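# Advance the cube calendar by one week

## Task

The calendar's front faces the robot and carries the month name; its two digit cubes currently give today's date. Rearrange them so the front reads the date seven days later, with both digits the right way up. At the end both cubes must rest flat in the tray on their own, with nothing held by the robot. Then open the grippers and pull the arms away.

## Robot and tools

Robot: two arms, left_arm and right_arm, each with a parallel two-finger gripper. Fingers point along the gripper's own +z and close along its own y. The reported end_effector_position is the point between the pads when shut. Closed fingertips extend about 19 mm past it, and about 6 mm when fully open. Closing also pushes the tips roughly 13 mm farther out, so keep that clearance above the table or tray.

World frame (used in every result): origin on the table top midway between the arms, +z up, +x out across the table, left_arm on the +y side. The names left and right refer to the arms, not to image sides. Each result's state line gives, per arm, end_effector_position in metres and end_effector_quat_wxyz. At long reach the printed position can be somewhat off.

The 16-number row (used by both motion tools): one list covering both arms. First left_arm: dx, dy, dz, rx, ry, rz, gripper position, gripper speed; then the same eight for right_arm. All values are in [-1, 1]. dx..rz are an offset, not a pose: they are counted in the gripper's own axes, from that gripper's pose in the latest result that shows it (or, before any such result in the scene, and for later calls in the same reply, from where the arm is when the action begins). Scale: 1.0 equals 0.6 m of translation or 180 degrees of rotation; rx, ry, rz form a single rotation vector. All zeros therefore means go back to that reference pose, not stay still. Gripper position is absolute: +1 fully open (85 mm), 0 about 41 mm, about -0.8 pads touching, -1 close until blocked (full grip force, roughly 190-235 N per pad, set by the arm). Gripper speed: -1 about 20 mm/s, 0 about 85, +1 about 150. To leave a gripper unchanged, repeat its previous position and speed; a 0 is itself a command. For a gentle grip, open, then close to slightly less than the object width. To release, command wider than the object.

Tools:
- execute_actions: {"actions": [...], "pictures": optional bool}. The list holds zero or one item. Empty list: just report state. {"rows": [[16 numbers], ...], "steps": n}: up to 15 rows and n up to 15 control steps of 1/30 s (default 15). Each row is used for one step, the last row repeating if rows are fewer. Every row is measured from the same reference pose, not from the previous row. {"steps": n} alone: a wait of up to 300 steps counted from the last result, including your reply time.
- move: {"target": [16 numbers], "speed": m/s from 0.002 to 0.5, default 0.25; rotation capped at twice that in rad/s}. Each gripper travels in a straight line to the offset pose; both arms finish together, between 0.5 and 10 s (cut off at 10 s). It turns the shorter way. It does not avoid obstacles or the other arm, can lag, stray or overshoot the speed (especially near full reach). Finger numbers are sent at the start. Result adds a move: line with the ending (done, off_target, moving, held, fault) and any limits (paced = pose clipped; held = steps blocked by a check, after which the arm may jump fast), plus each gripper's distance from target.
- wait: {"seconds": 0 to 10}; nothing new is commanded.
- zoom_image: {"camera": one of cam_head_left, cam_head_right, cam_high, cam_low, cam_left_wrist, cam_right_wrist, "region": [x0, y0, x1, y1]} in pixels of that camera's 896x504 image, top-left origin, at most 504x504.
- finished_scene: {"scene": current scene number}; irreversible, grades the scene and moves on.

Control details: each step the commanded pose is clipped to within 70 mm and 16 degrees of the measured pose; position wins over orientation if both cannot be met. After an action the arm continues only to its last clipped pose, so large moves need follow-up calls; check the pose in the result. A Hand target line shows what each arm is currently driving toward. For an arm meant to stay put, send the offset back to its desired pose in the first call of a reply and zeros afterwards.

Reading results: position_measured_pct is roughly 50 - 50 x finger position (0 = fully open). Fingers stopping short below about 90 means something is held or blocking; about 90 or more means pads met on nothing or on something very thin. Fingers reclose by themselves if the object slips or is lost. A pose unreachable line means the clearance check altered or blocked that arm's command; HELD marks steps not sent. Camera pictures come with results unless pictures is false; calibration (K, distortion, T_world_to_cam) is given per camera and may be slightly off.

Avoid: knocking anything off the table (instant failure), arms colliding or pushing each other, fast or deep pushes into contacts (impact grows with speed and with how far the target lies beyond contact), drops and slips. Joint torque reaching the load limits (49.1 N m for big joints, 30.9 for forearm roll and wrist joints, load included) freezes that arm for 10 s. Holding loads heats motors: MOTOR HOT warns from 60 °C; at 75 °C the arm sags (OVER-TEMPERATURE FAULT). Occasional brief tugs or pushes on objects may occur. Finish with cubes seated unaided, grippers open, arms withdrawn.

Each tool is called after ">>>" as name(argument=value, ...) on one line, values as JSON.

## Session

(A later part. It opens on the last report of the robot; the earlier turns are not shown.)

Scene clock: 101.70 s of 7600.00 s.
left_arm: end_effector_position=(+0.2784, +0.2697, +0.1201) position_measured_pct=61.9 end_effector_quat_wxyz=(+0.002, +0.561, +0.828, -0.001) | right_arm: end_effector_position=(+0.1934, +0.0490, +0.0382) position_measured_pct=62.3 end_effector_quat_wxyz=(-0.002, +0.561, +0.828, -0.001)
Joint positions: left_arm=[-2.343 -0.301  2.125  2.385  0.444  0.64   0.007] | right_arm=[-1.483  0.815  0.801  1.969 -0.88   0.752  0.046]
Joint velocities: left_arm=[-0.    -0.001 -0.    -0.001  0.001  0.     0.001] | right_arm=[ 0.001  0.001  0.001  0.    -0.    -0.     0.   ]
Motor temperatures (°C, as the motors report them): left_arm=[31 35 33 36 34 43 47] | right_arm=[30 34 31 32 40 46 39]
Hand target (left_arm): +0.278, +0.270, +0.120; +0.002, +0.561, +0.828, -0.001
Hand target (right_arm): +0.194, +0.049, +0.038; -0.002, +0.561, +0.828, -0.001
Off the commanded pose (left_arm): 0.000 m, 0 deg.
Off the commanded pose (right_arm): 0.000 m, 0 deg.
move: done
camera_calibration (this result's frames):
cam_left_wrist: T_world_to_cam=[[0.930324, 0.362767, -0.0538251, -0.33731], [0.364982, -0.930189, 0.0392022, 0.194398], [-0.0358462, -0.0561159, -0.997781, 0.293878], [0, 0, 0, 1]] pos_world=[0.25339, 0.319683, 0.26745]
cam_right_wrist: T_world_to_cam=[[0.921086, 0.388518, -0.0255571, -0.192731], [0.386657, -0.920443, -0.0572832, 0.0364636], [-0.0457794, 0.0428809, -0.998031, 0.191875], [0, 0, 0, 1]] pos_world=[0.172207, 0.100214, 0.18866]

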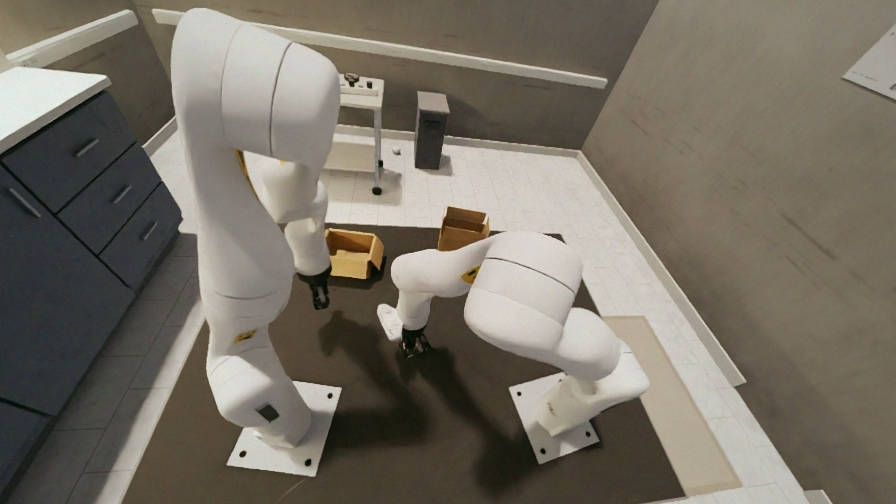

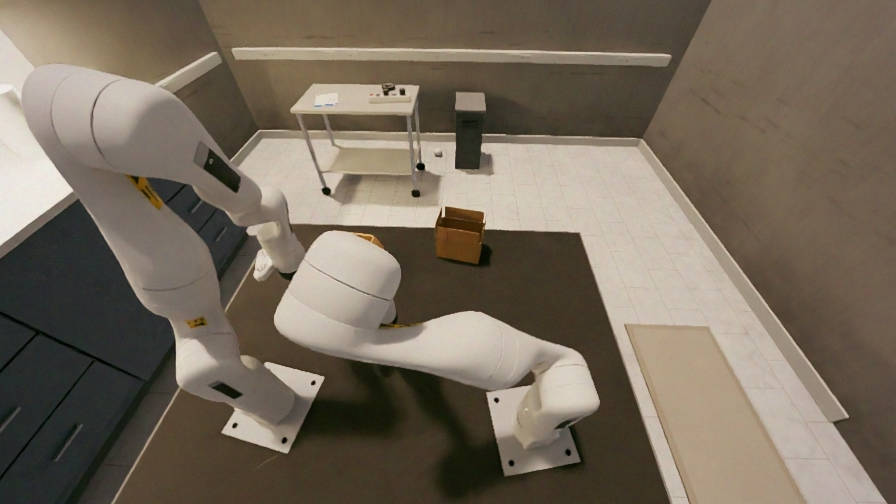

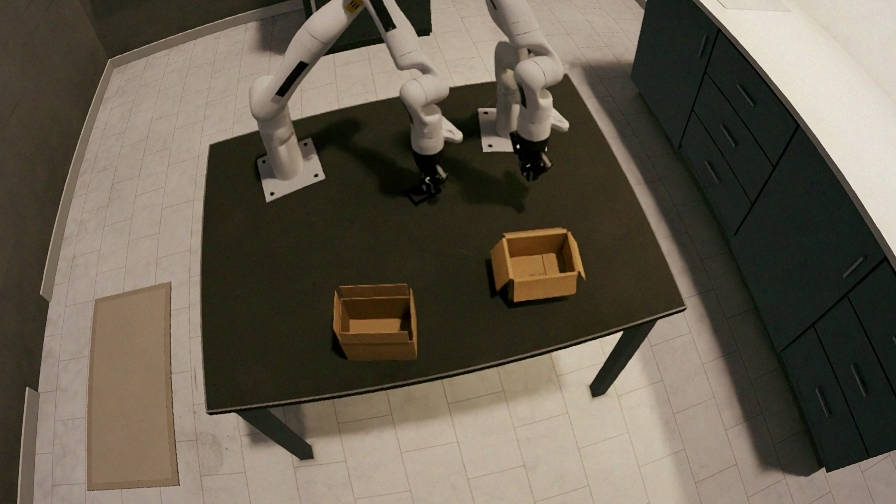

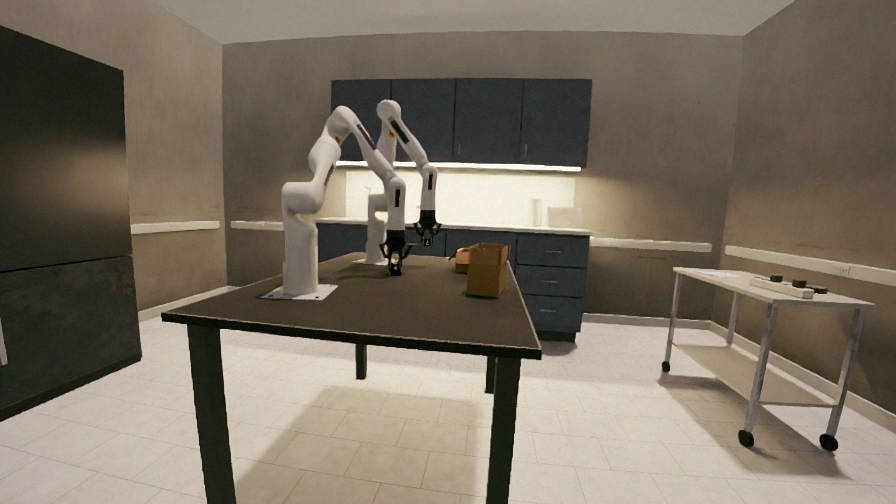

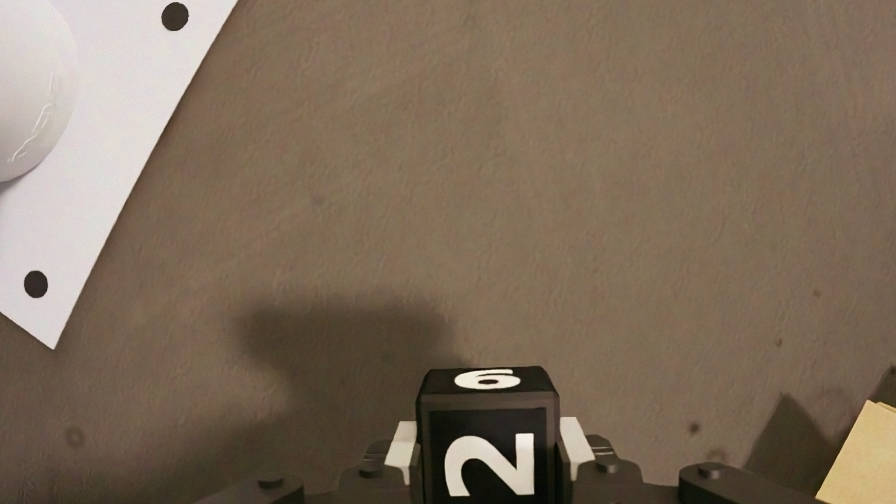

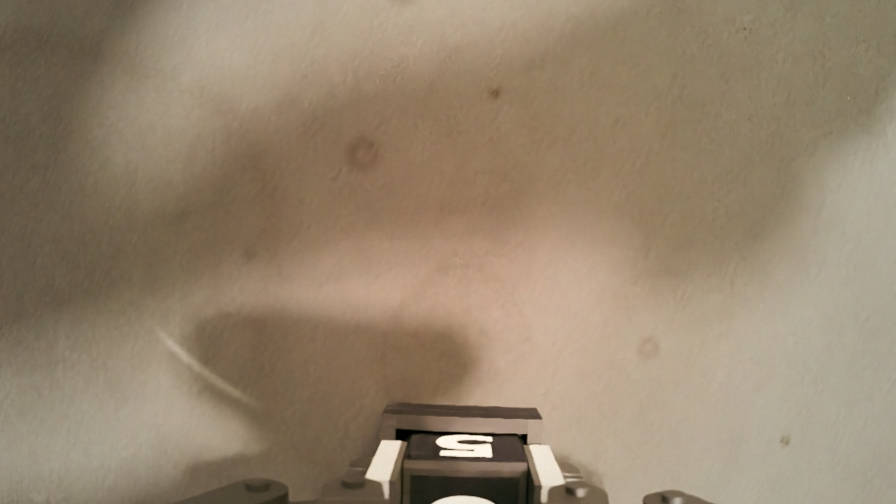

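>>> execute_actions(actions=[{"rows":[[0,0,0,0,0,0,-1,0,0,0,0,0,0,0,0.3,0]],"steps":10}], pictures=false)

>>> move(target=[0,0,0,0,0,0,-1,0,0,0,-0.11,0,0,0,0.3,0], speed=0.15)

>>> move(target=[0,0,0,0,0,0,-1,0,-0.56,-0.075,-0.1,0,0,0,0.3,0], speed=0.3)

Scene clock: 104.57 s of 7600.00 s.
left_arm: end_effector_position=(+0.2784, +0.2697, +0.1201) position_measured_pct=61.9 end_effector_quat_wxyz=(+0.002, +0.561, +0.828, -0.001) | right_arm: end_effector_position=(+0.1935, +0.0490, +0.0382) position_measured_pct=40.1 end_effector_quat_wxyz=(-0.002, +0.561, +0.828, -0.001)
Joint positions: left_arm=[-2.343 -0.301  2.125  2.385  0.444  0.64   0.007] | right_arm=[-1.483  0.815  0.801  1.969 -0.88   0.752  0.046]
Joint velocities: left_arm=[-0.     0.    -0.     0.003 -0.001 -0.    -0.   ] | right_arm=[ 0.001 -0.     0.    -0.    -0.     0.001 -0.   ]
Motor temperatures (°C, as the motors report them): left_arm=[31 35 33 36 34 43 47] | right_arm=[30 34 31 32 40 46 39]
Hand target (left_arm): +0.278, +0.270, +0.120; +0.002, +0.561, +0.828, -0.001
Hand target (right_arm): +0.193, +0.049, +0.038; -0.002, +0.561, +0.828, -0.001
Off the commanded pose (left_arm): 0.000 m, 0 deg.
Off the commanded pose (right_arm): 0.000 m, 0 deg.
Steps of this call (steps 1 to 76: nothing new was sent; steps 77 to 86: all 10 steps of this action). Readings (end_effector_position | what the end effector reports):
77: left_arm (+0.2784, +0.2697, +0.1201) | right_arm (+0.1935, +0.0490, +0.0382) | left_arm position_measured_pct=61.9 | right_arm position_measured_pct=62.3
78: left_arm (+0.2784, +0.2697, +0.1201) | right_arm (+0.1935, +0.0490, +0.0382) | left_arm position_measured_pct=61.9 | right_arm position_measured_pct=61.9
80: left_arm (+0.2784, +0.2697, +0.1201) | right_arm (+0.1935, +0.0490, +0.0382) | left_arm position_measured_pct=61.9 | right_arm position_measured_pct=57.1
84: left_arm (+0.2784, +0.2697, +0.1201) | right_arm (+0.1935, +0.0490, +0.0382) | left_arm position_measured_pct=61.9 | right_arm position_measured_pct=46.0
86: the state above

Scene clock: 105.73 s of 7600.00 s.
left_arm: end_effector_position=(+0.2784, +0.2697, +0.1201) position_measured_pct=61.9 end_effector_quat_wxyz=(+0.002, +0.561, +0.828, -0.001) | right_arm: end_effector_position=(+0.1941, +0.0485, +0.1043) position_measured_pct=34.9 end_effector_quat_wxyz=(-0.002, +0.561, +0.828, -0.001)
Joint positions: left_arm=[-2.343 -0.301  2.125  2.385  0.444  0.64   0.007] | right_arm=[-1.563  0.705  0.93   1.92  -0.73   0.899 -0.07 ]
Joint velocities: left_arm=[-0.     0.     0.     0.003  0.     0.001  0.   ] | right_arm=[-0.003 -0.003 -0.    -0.     0.001 -0.001 -0.001]
Motor temperatures (°C, as the motors report them): left_arm=[31 35 33 36 34 43 47] | right_arm=[30 34 31 32 40 46 39]
Hand target (left_arm): +0.278, +0.270, +0.120; +0.002, +0.561, +0.828, -0.001
Hand target (right_arm): +0.194, +0.049, +0.104; -0.002, +0.561, +0.828, -0.001
Off the commanded pose (left_arm): 0.000 m, 0 deg.
Off the commanded pose (right_arm): 0.001 m, 0 deg.
move: done
camera_calibration (this result's frames):
cam_left_wrist: T_world_to_cam=[[0.930325, 0.362766, -0.0538195, -0.337314], [0.364981, -0.930189, 0.0392026, 0.194398], [-0.0358409, -0.0561142, -0.997781, 0.293877], [0, 0, 0, 1]] pos_world=[0.253393, 0.319683, 0.26745]
cam_right_wrist: T_world_to_cam=[[0.921471, 0.387624, -0.0252775, -0.191484], [0.385818, -0.920853, -0.0563414, 0.0396343], [-0.0451162, 0.0421644, -0.998092, 0.257784], [0, 0, 0, 1]] pos_world=[0.172785, 0.0998517, 0.254685]

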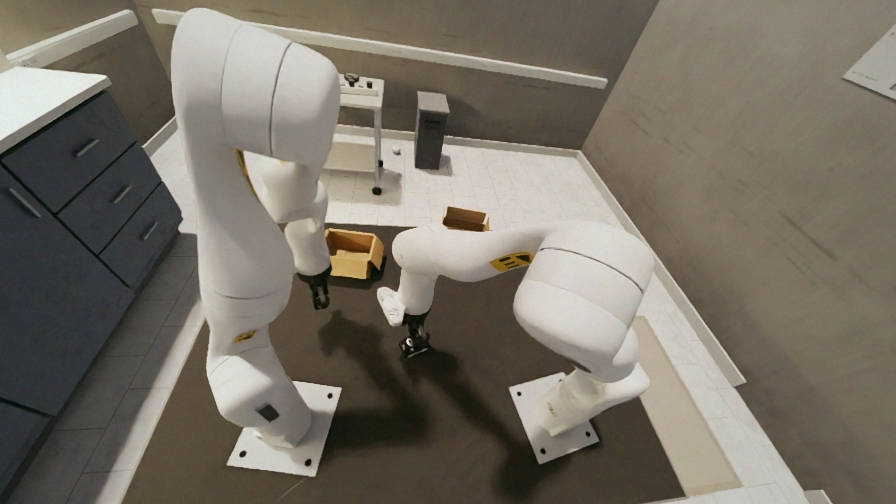

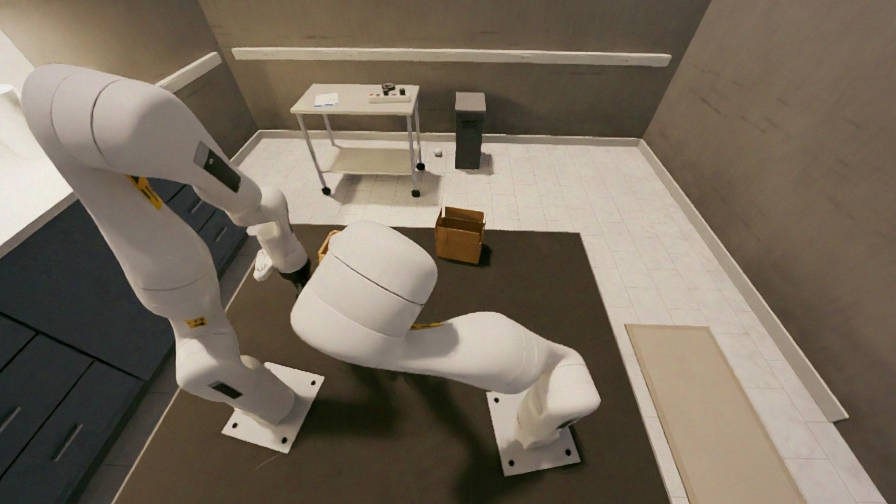

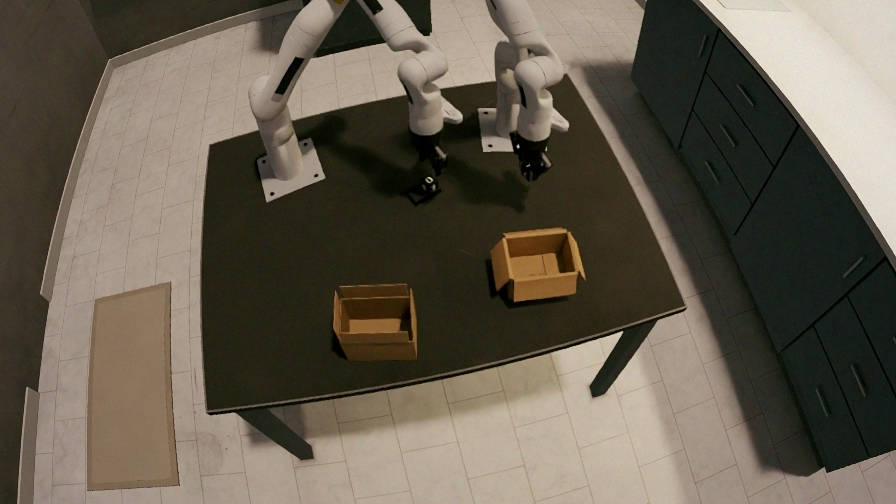

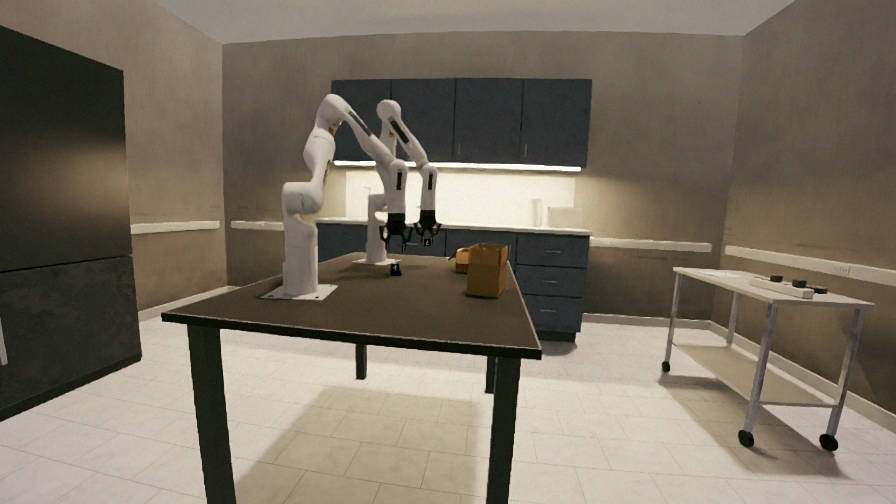

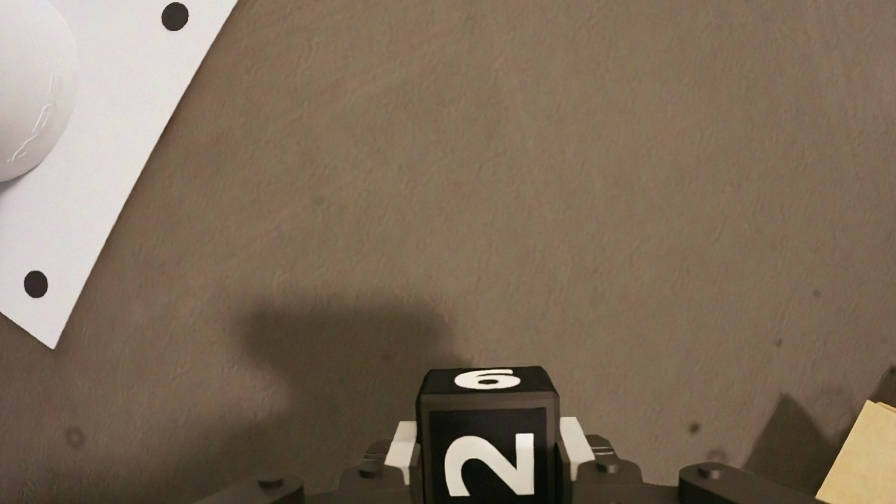

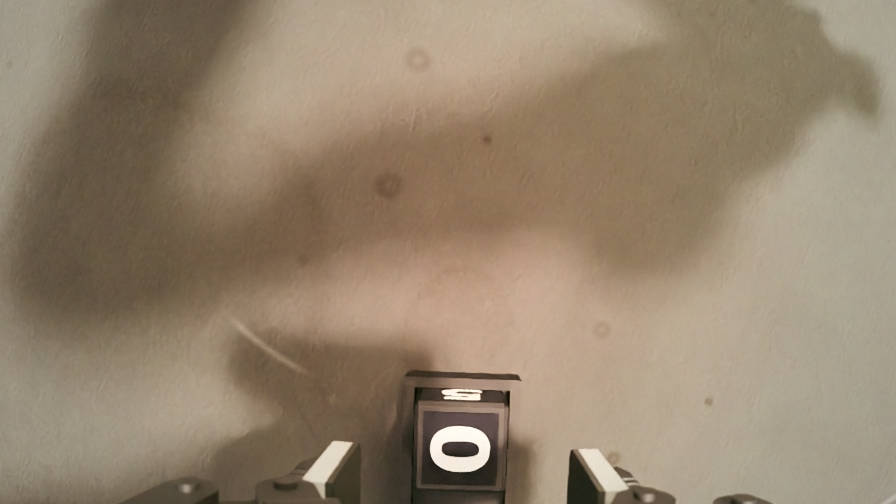

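Scene clock: 107.37 s of 7600.00 s.
left_arm: end_effector_position=(+0.2784, +0.2697, +0.1201) position_measured_pct=61.9 end_effector_quat_wxyz=(+0.002, +0.561, +0.828, -0.001) | right_arm: end_effector_position=(+0.2758, -0.2812, +0.1631) position_measured_pct=34.9 end_effector_quat_wxyz=(-0.002, +0.561, +0.828, -0.002)
Joint positions: left_arm=[-2.343 -0.301  2.125  2.385  0.444  0.64   0.007] | right_arm=[-1.028  0.298  1.215  2.262 -0.385  0.817  0.633]
Joint velocities: left_arm=[-0.001  0.     0.     0.001  0.001 -0.001  0.   ] | right_arm=[ 0.017  0.001  0.009 -0.001 -0.007  0.003  0.009]
Motor temperatures (°C, as the motors report them): left_arm=[31 35 33 36 34 43 47] | right_arm=[30 34 31 32 40 46 39]
Hand target (left_arm): +0.278, +0.270, +0.120; +0.002, +0.561, +0.828, -0.001
Hand target (right_arm): +0.276, -0.282, +0.163; -0.002, +0.562, +0.827, -0.002
Off the commanded pose (left_arm): 0.000 m, 0 deg.
Off the commanded pose (right_arm): 0.001 m, 0 deg.
move: done
camera_calibration (this result's frames):
cam_left_wrist: T_world_to_cam=[[0.930325, 0.362766, -0.0538168, -0.337315], [0.364981, -0.930189, 0.0392027, 0.194397], [-0.0358384, -0.0561134, -0.997781, 0.293877], [0, 0, 0, 1]] pos_world=[0.253394, 0.319683, 0.26745]
cam_right_wrist: T_world_to_cam=[[0.921022, 0.388516, -0.0278197, -0.136773], [0.386633, -0.920548, -0.0557352, -0.292426], [-0.0472634, 0.0405773, -0.998058, 0.334212], [0, 0, 0, 1]] pos_world=[0.254829, -0.229615, 0.313459]

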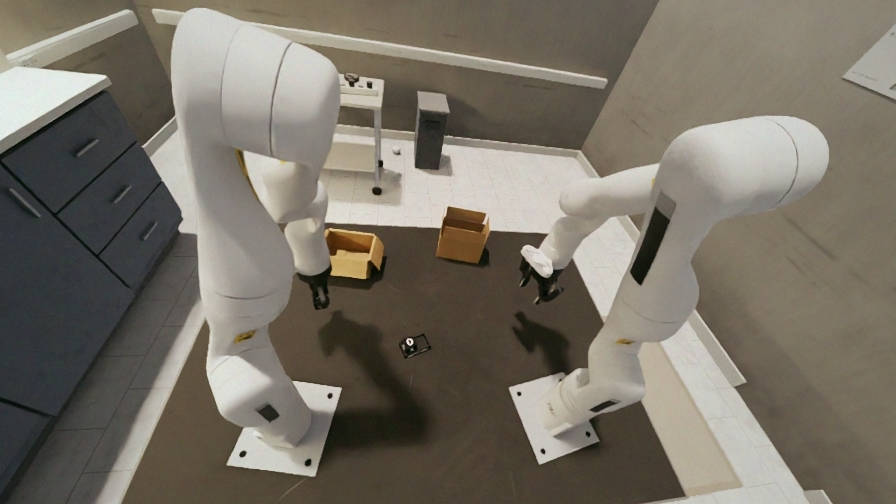

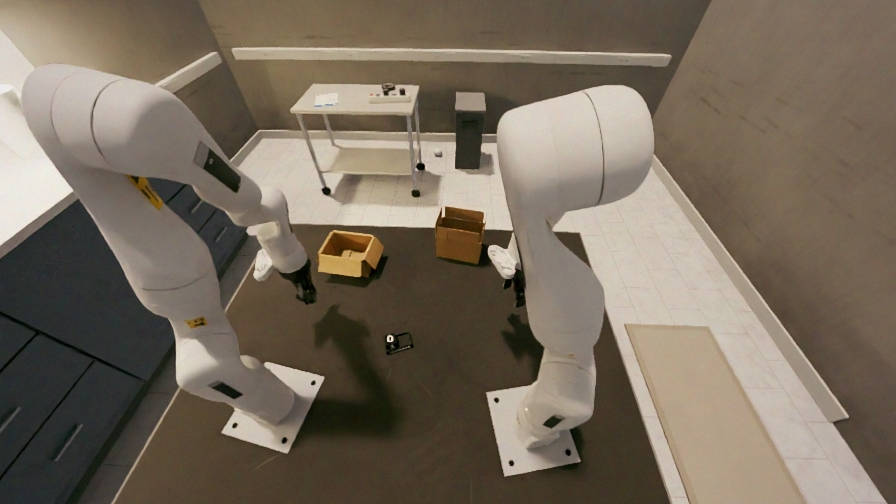

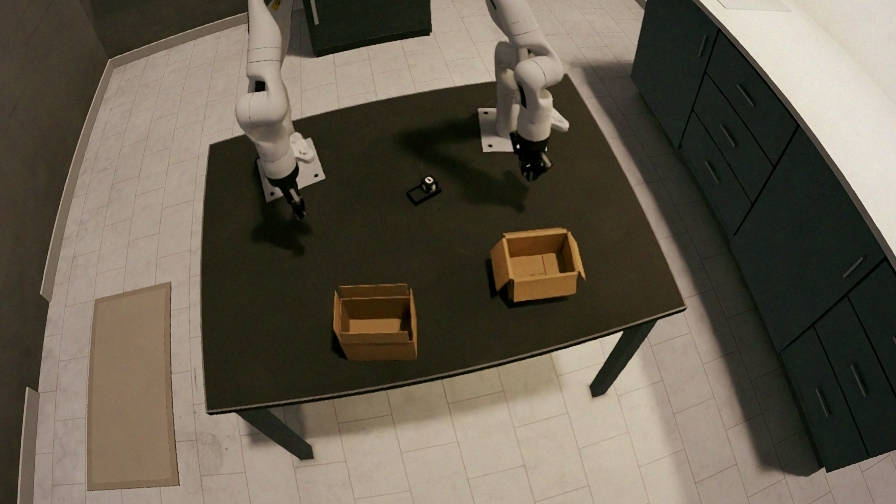

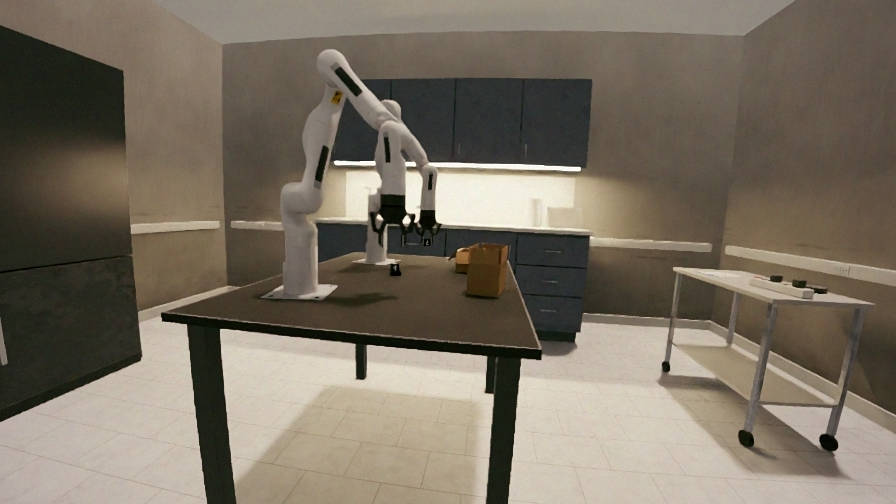

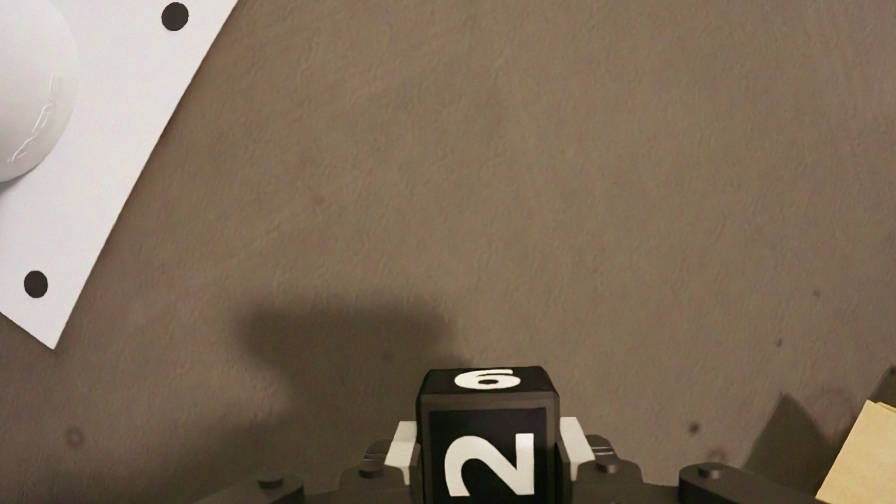

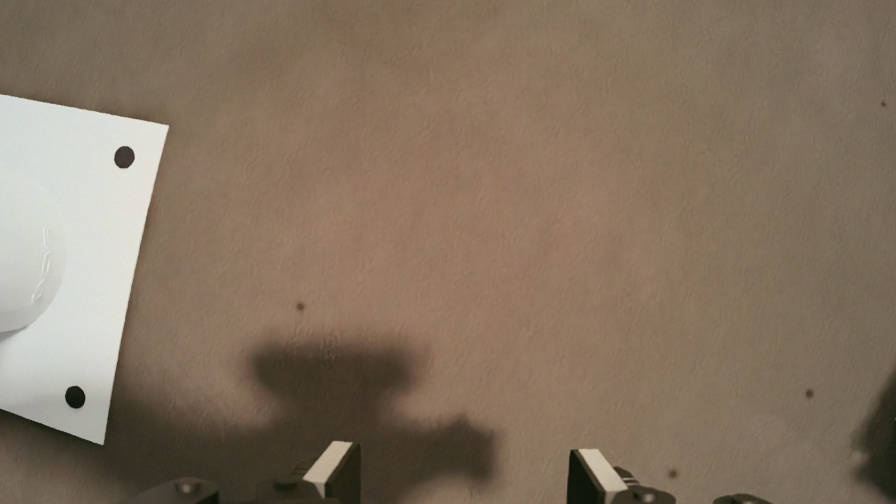

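>>> move(target=[-0.363,-0.271,0.049,0,0,0,-1,0,0,0,0,0,0,0,0.3,0], speed=0.25)

Scene clock: 110.77 s of 7600.00 s.
left_arm: end_effector_position=(+0.2076, +0.0074, +0.0917) position_measured_pct=61.9 end_effector_quat_wxyz=(+0.002, +0.560, +0.828, -0.001) | right_arm: end_effector_position=(+0.2759, -0.2812, +0.1631) position_measured_pct=34.9 end_effector_quat_wxyz=(-0.002, +0.561, +0.828, -0.002)
Joint positions: left_arm=[-1.705 -0.548  2.314  2.128  0.625  0.718  0.761] | right_arm=[-1.028  0.298  1.215  2.262 -0.385  0.817  0.633]
Joint velocities: left_arm=[ 0.003 -0.008  0.005  0.001 -0.005 -0.002  0.003] | right_arm=[ 0.  0. -0. -0.  0.  0. -0.]
Motor temperatures (°C, as the motors report them): left_arm=[31 35 33 36 34 43 47] | right_arm=[30 34 31 32 40 46 39]
Hand target (left_arm): +0.207, +0.007, +0.091; +0.002, +0.561, +0.828, -0.001
Hand target (right_arm): +0.276, -0.281, +0.163; -0.002, +0.561, +0.828, -0.002
Off the commanded pose (left_arm): 0.001 m, 0 deg.
Off the commanded pose (right_arm): 0.000 m, 0 deg.
move: done
camera_calibration (this result's frames):
cam_left_wrist: T_world_to_cam=[[0.930146, 0.363181, -0.0541036, -0.177744], [0.365398, -0.930043, 0.0387935, -0.0226191], [-0.0362296, -0.0558529, -0.997781, 0.248352], [0, 0, 0, 1]] pos_world=[0.182591, 0.0573878, 0.239061]
cam_right_wrist: T_world_to_cam=[[0.921023, 0.388513, -0.0278178, -0.136776], [0.38663, -0.920549, -0.0557332, -0.292427], [-0.0472607, 0.0405764, -0.998058, 0.334211], [0, 0, 0, 1]] pos_world=[0.25483, -0.229616, 0.313459]

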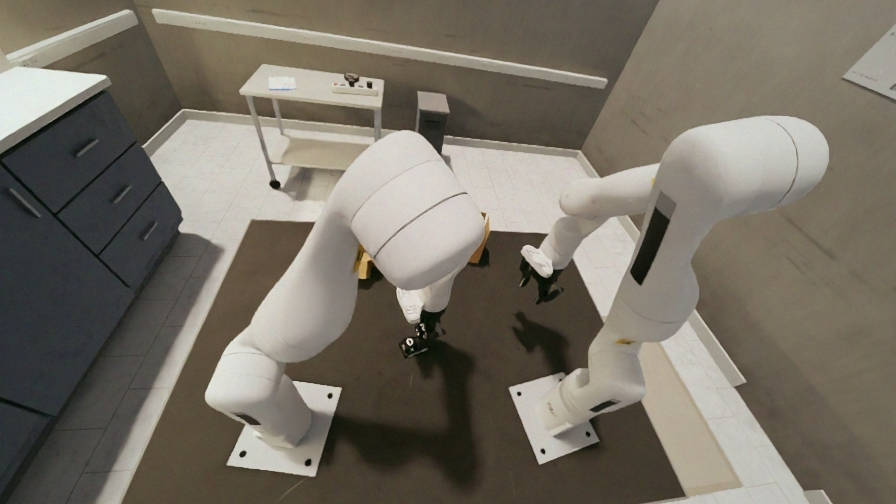

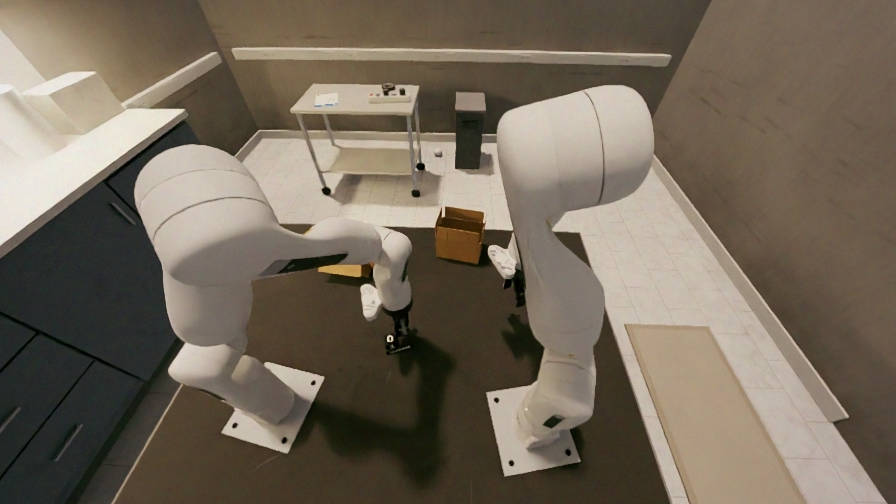

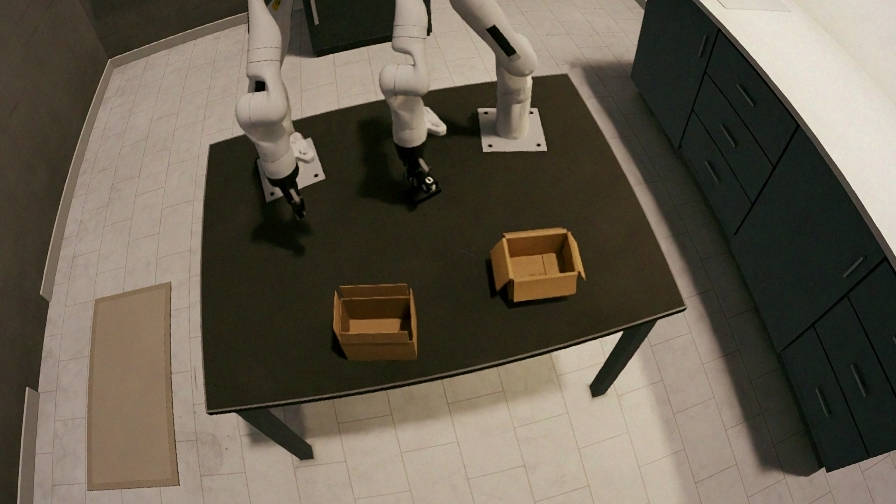

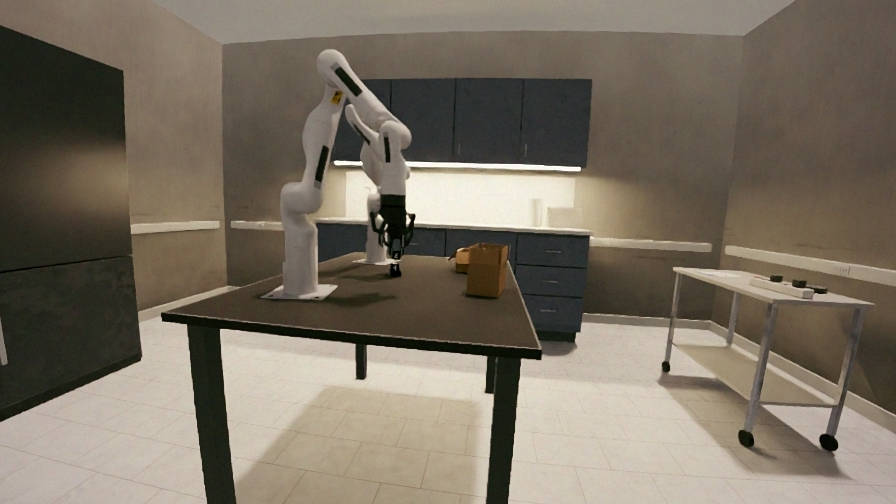

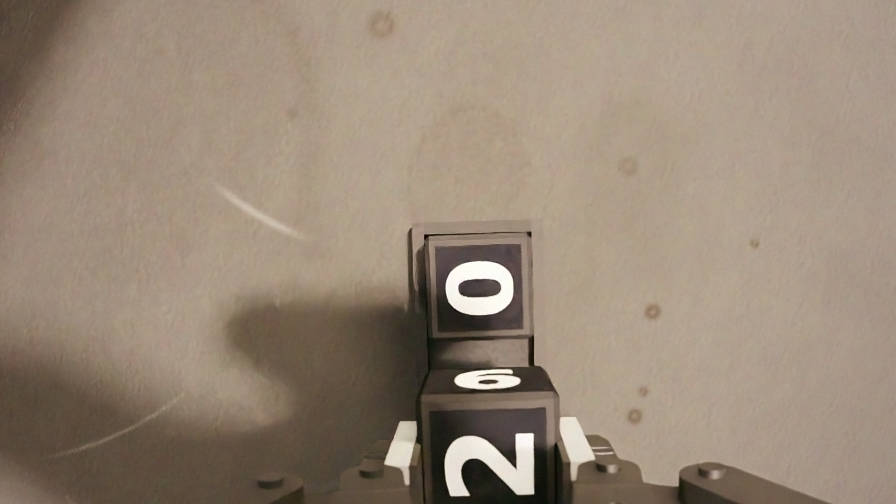

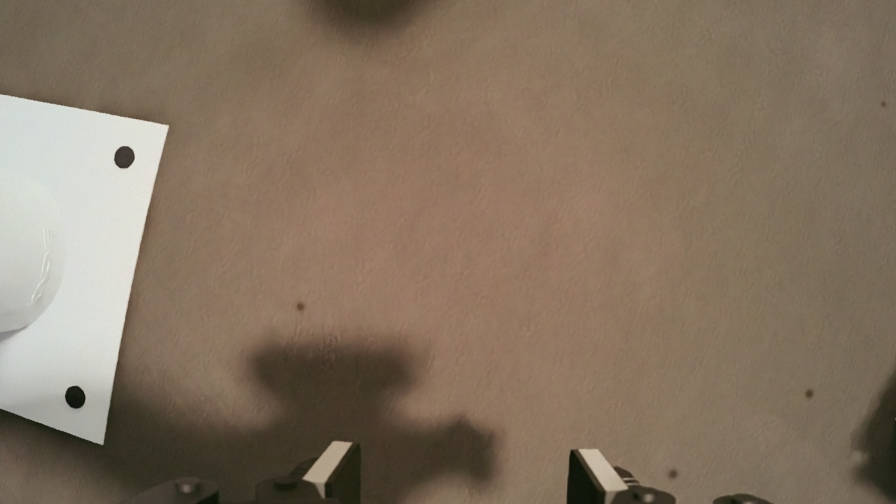

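>>> move(target=[0.0017,-0.0015,0.06,0,0,0,-1,0,0,0,0,0,0,0,0.3,0], speed=0.05)

Scene clock: 115.47 s of 7600.00 s.
left_arm: end_effector_position=(+0.2064, +0.0076, +0.0558) position_measured_pct=61.9 end_effector_quat_wxyz=(+0.002, +0.561, +0.828, -0.001) | right_arm: end_effector_position=(+0.2759, -0.2812, +0.1631) position_measured_pct=34.9 end_effector_quat_wxyz=(-0.002, +0.561, +0.828, -0.002)
Joint positions: left_arm=[-1.775 -0.62   2.408  2.161  0.736  0.62   0.668] | right_arm=[-1.028  0.298  1.215  2.262 -0.385  0.817  0.633]
Joint velocities: left_arm=[-0.005 -0.004 -0.002  0.002  0.002  0.001 -0.002] | right_arm=[ 0.    -0.    -0.001  0.     0.     0.002 -0.   ]
Motor temperatures (°C, as the motors report them): left_arm=[31 35 33 36 34 43 47] | right_arm=[30 34 31 32 40 46 39]
Hand target (left_arm): +0.207, +0.008, +0.056; +0.002, +0.560, +0.828, -0.001
Hand target (right_arm): +0.276, -0.281, +0.163; -0.002, +0.561, +0.828, -0.002
Off the commanded pose (left_arm): 0.000 m, 0 deg.
Off the commanded pose (right_arm): 0.000 m, 0 deg.
After step 90, 0.70 s passed at rest.
move: done
camera_calibration (this result's frames):
cam_left_wrist: T_world_to_cam=[[0.930355, 0.362627, -0.0542259, -0.178655], [0.364869, -0.93023, 0.0392895, -0.0205135], [-0.0361951, -0.0563386, -0.997755, 0.212486], [0, 0, 0, 1]] pos_world=[0.181389, 0.0576742, 0.203127]
cam_right_wrist: T_world_to_cam=[[0.921023, 0.388513, -0.0278155, -0.136778], [0.38663, -0.920549, -0.0557314, -0.292428], [-0.0472579, 0.0405756, -0.998058, 0.33421], [0, 0, 0, 1]] pos_world=[0.254831, -0.229616, 0.313459]

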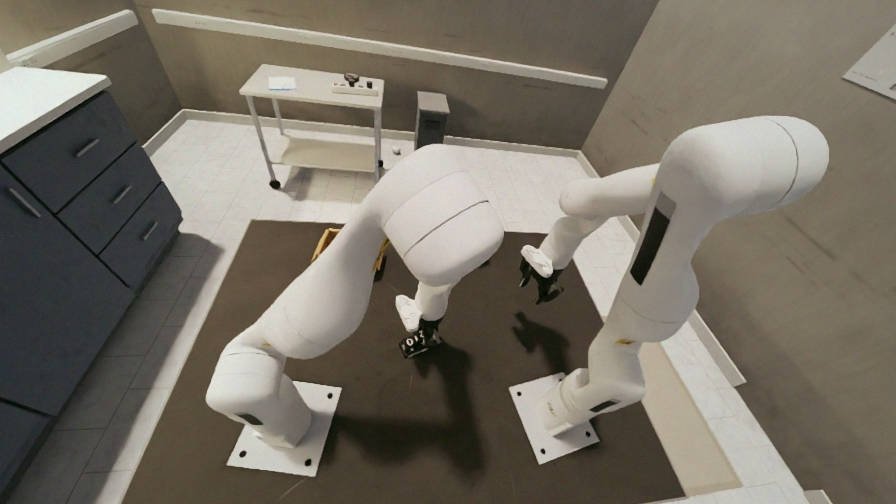

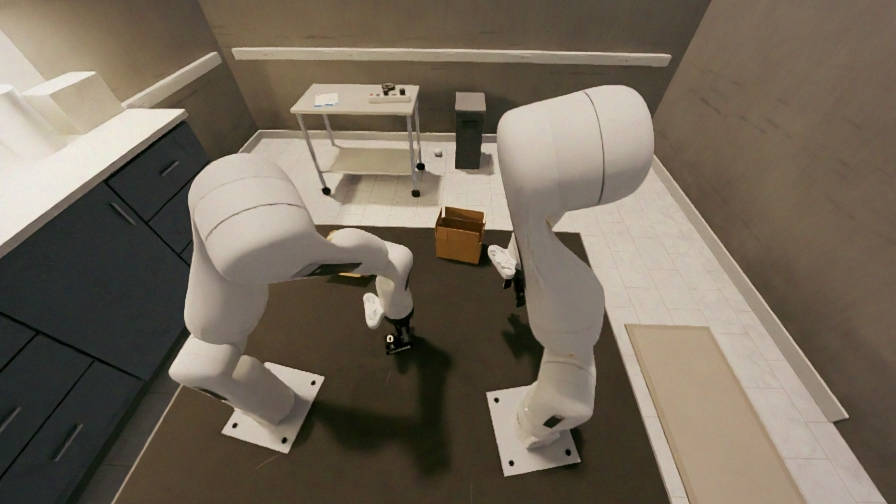

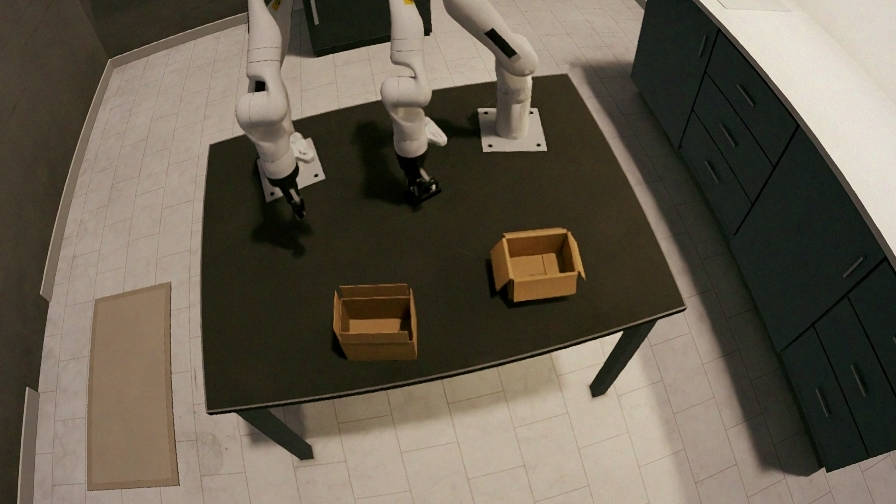

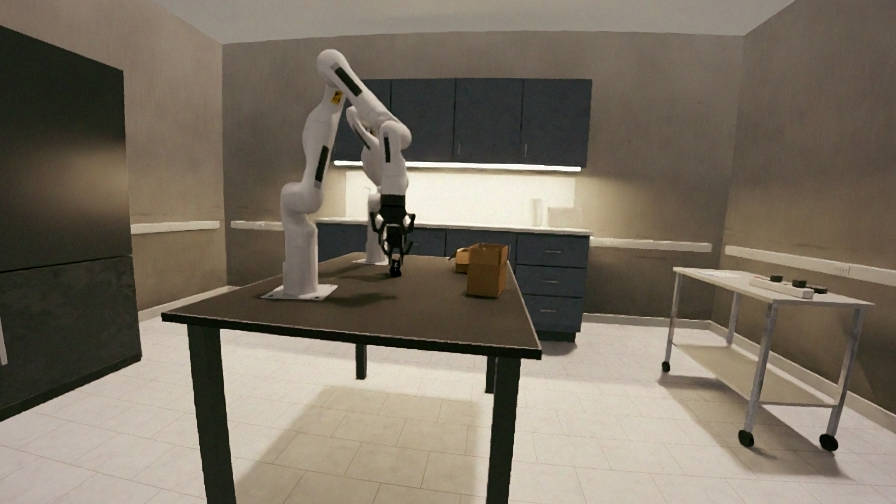

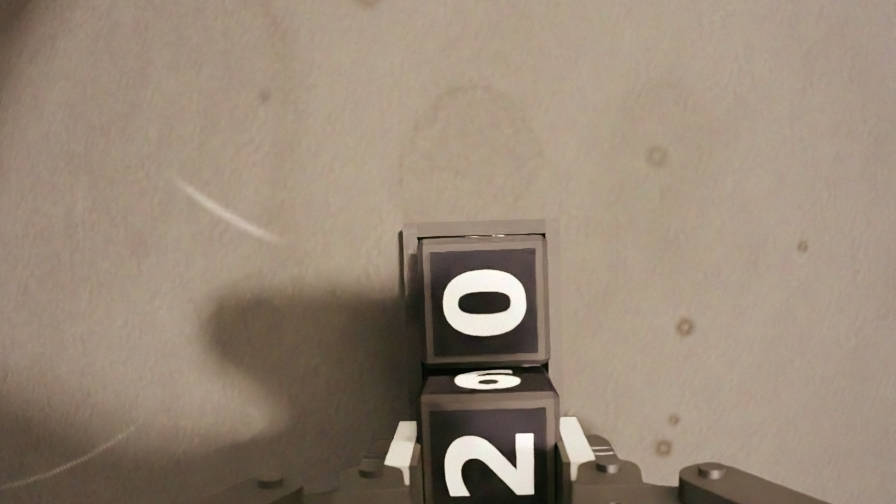

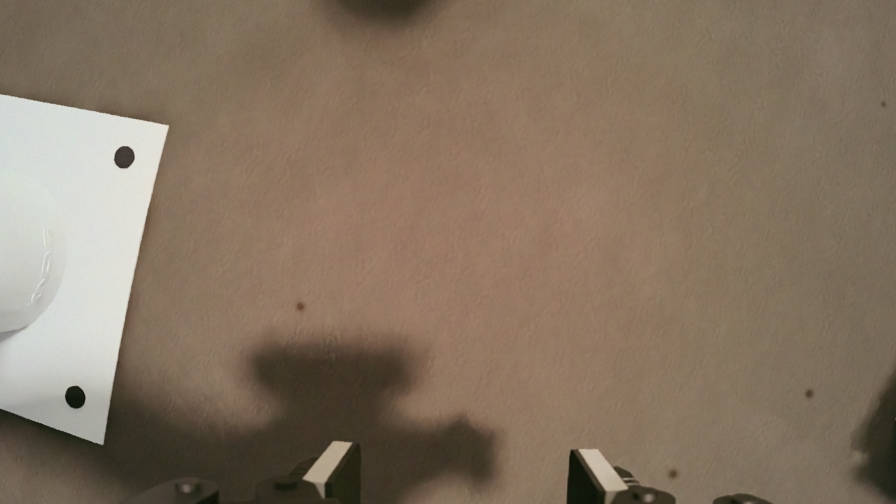

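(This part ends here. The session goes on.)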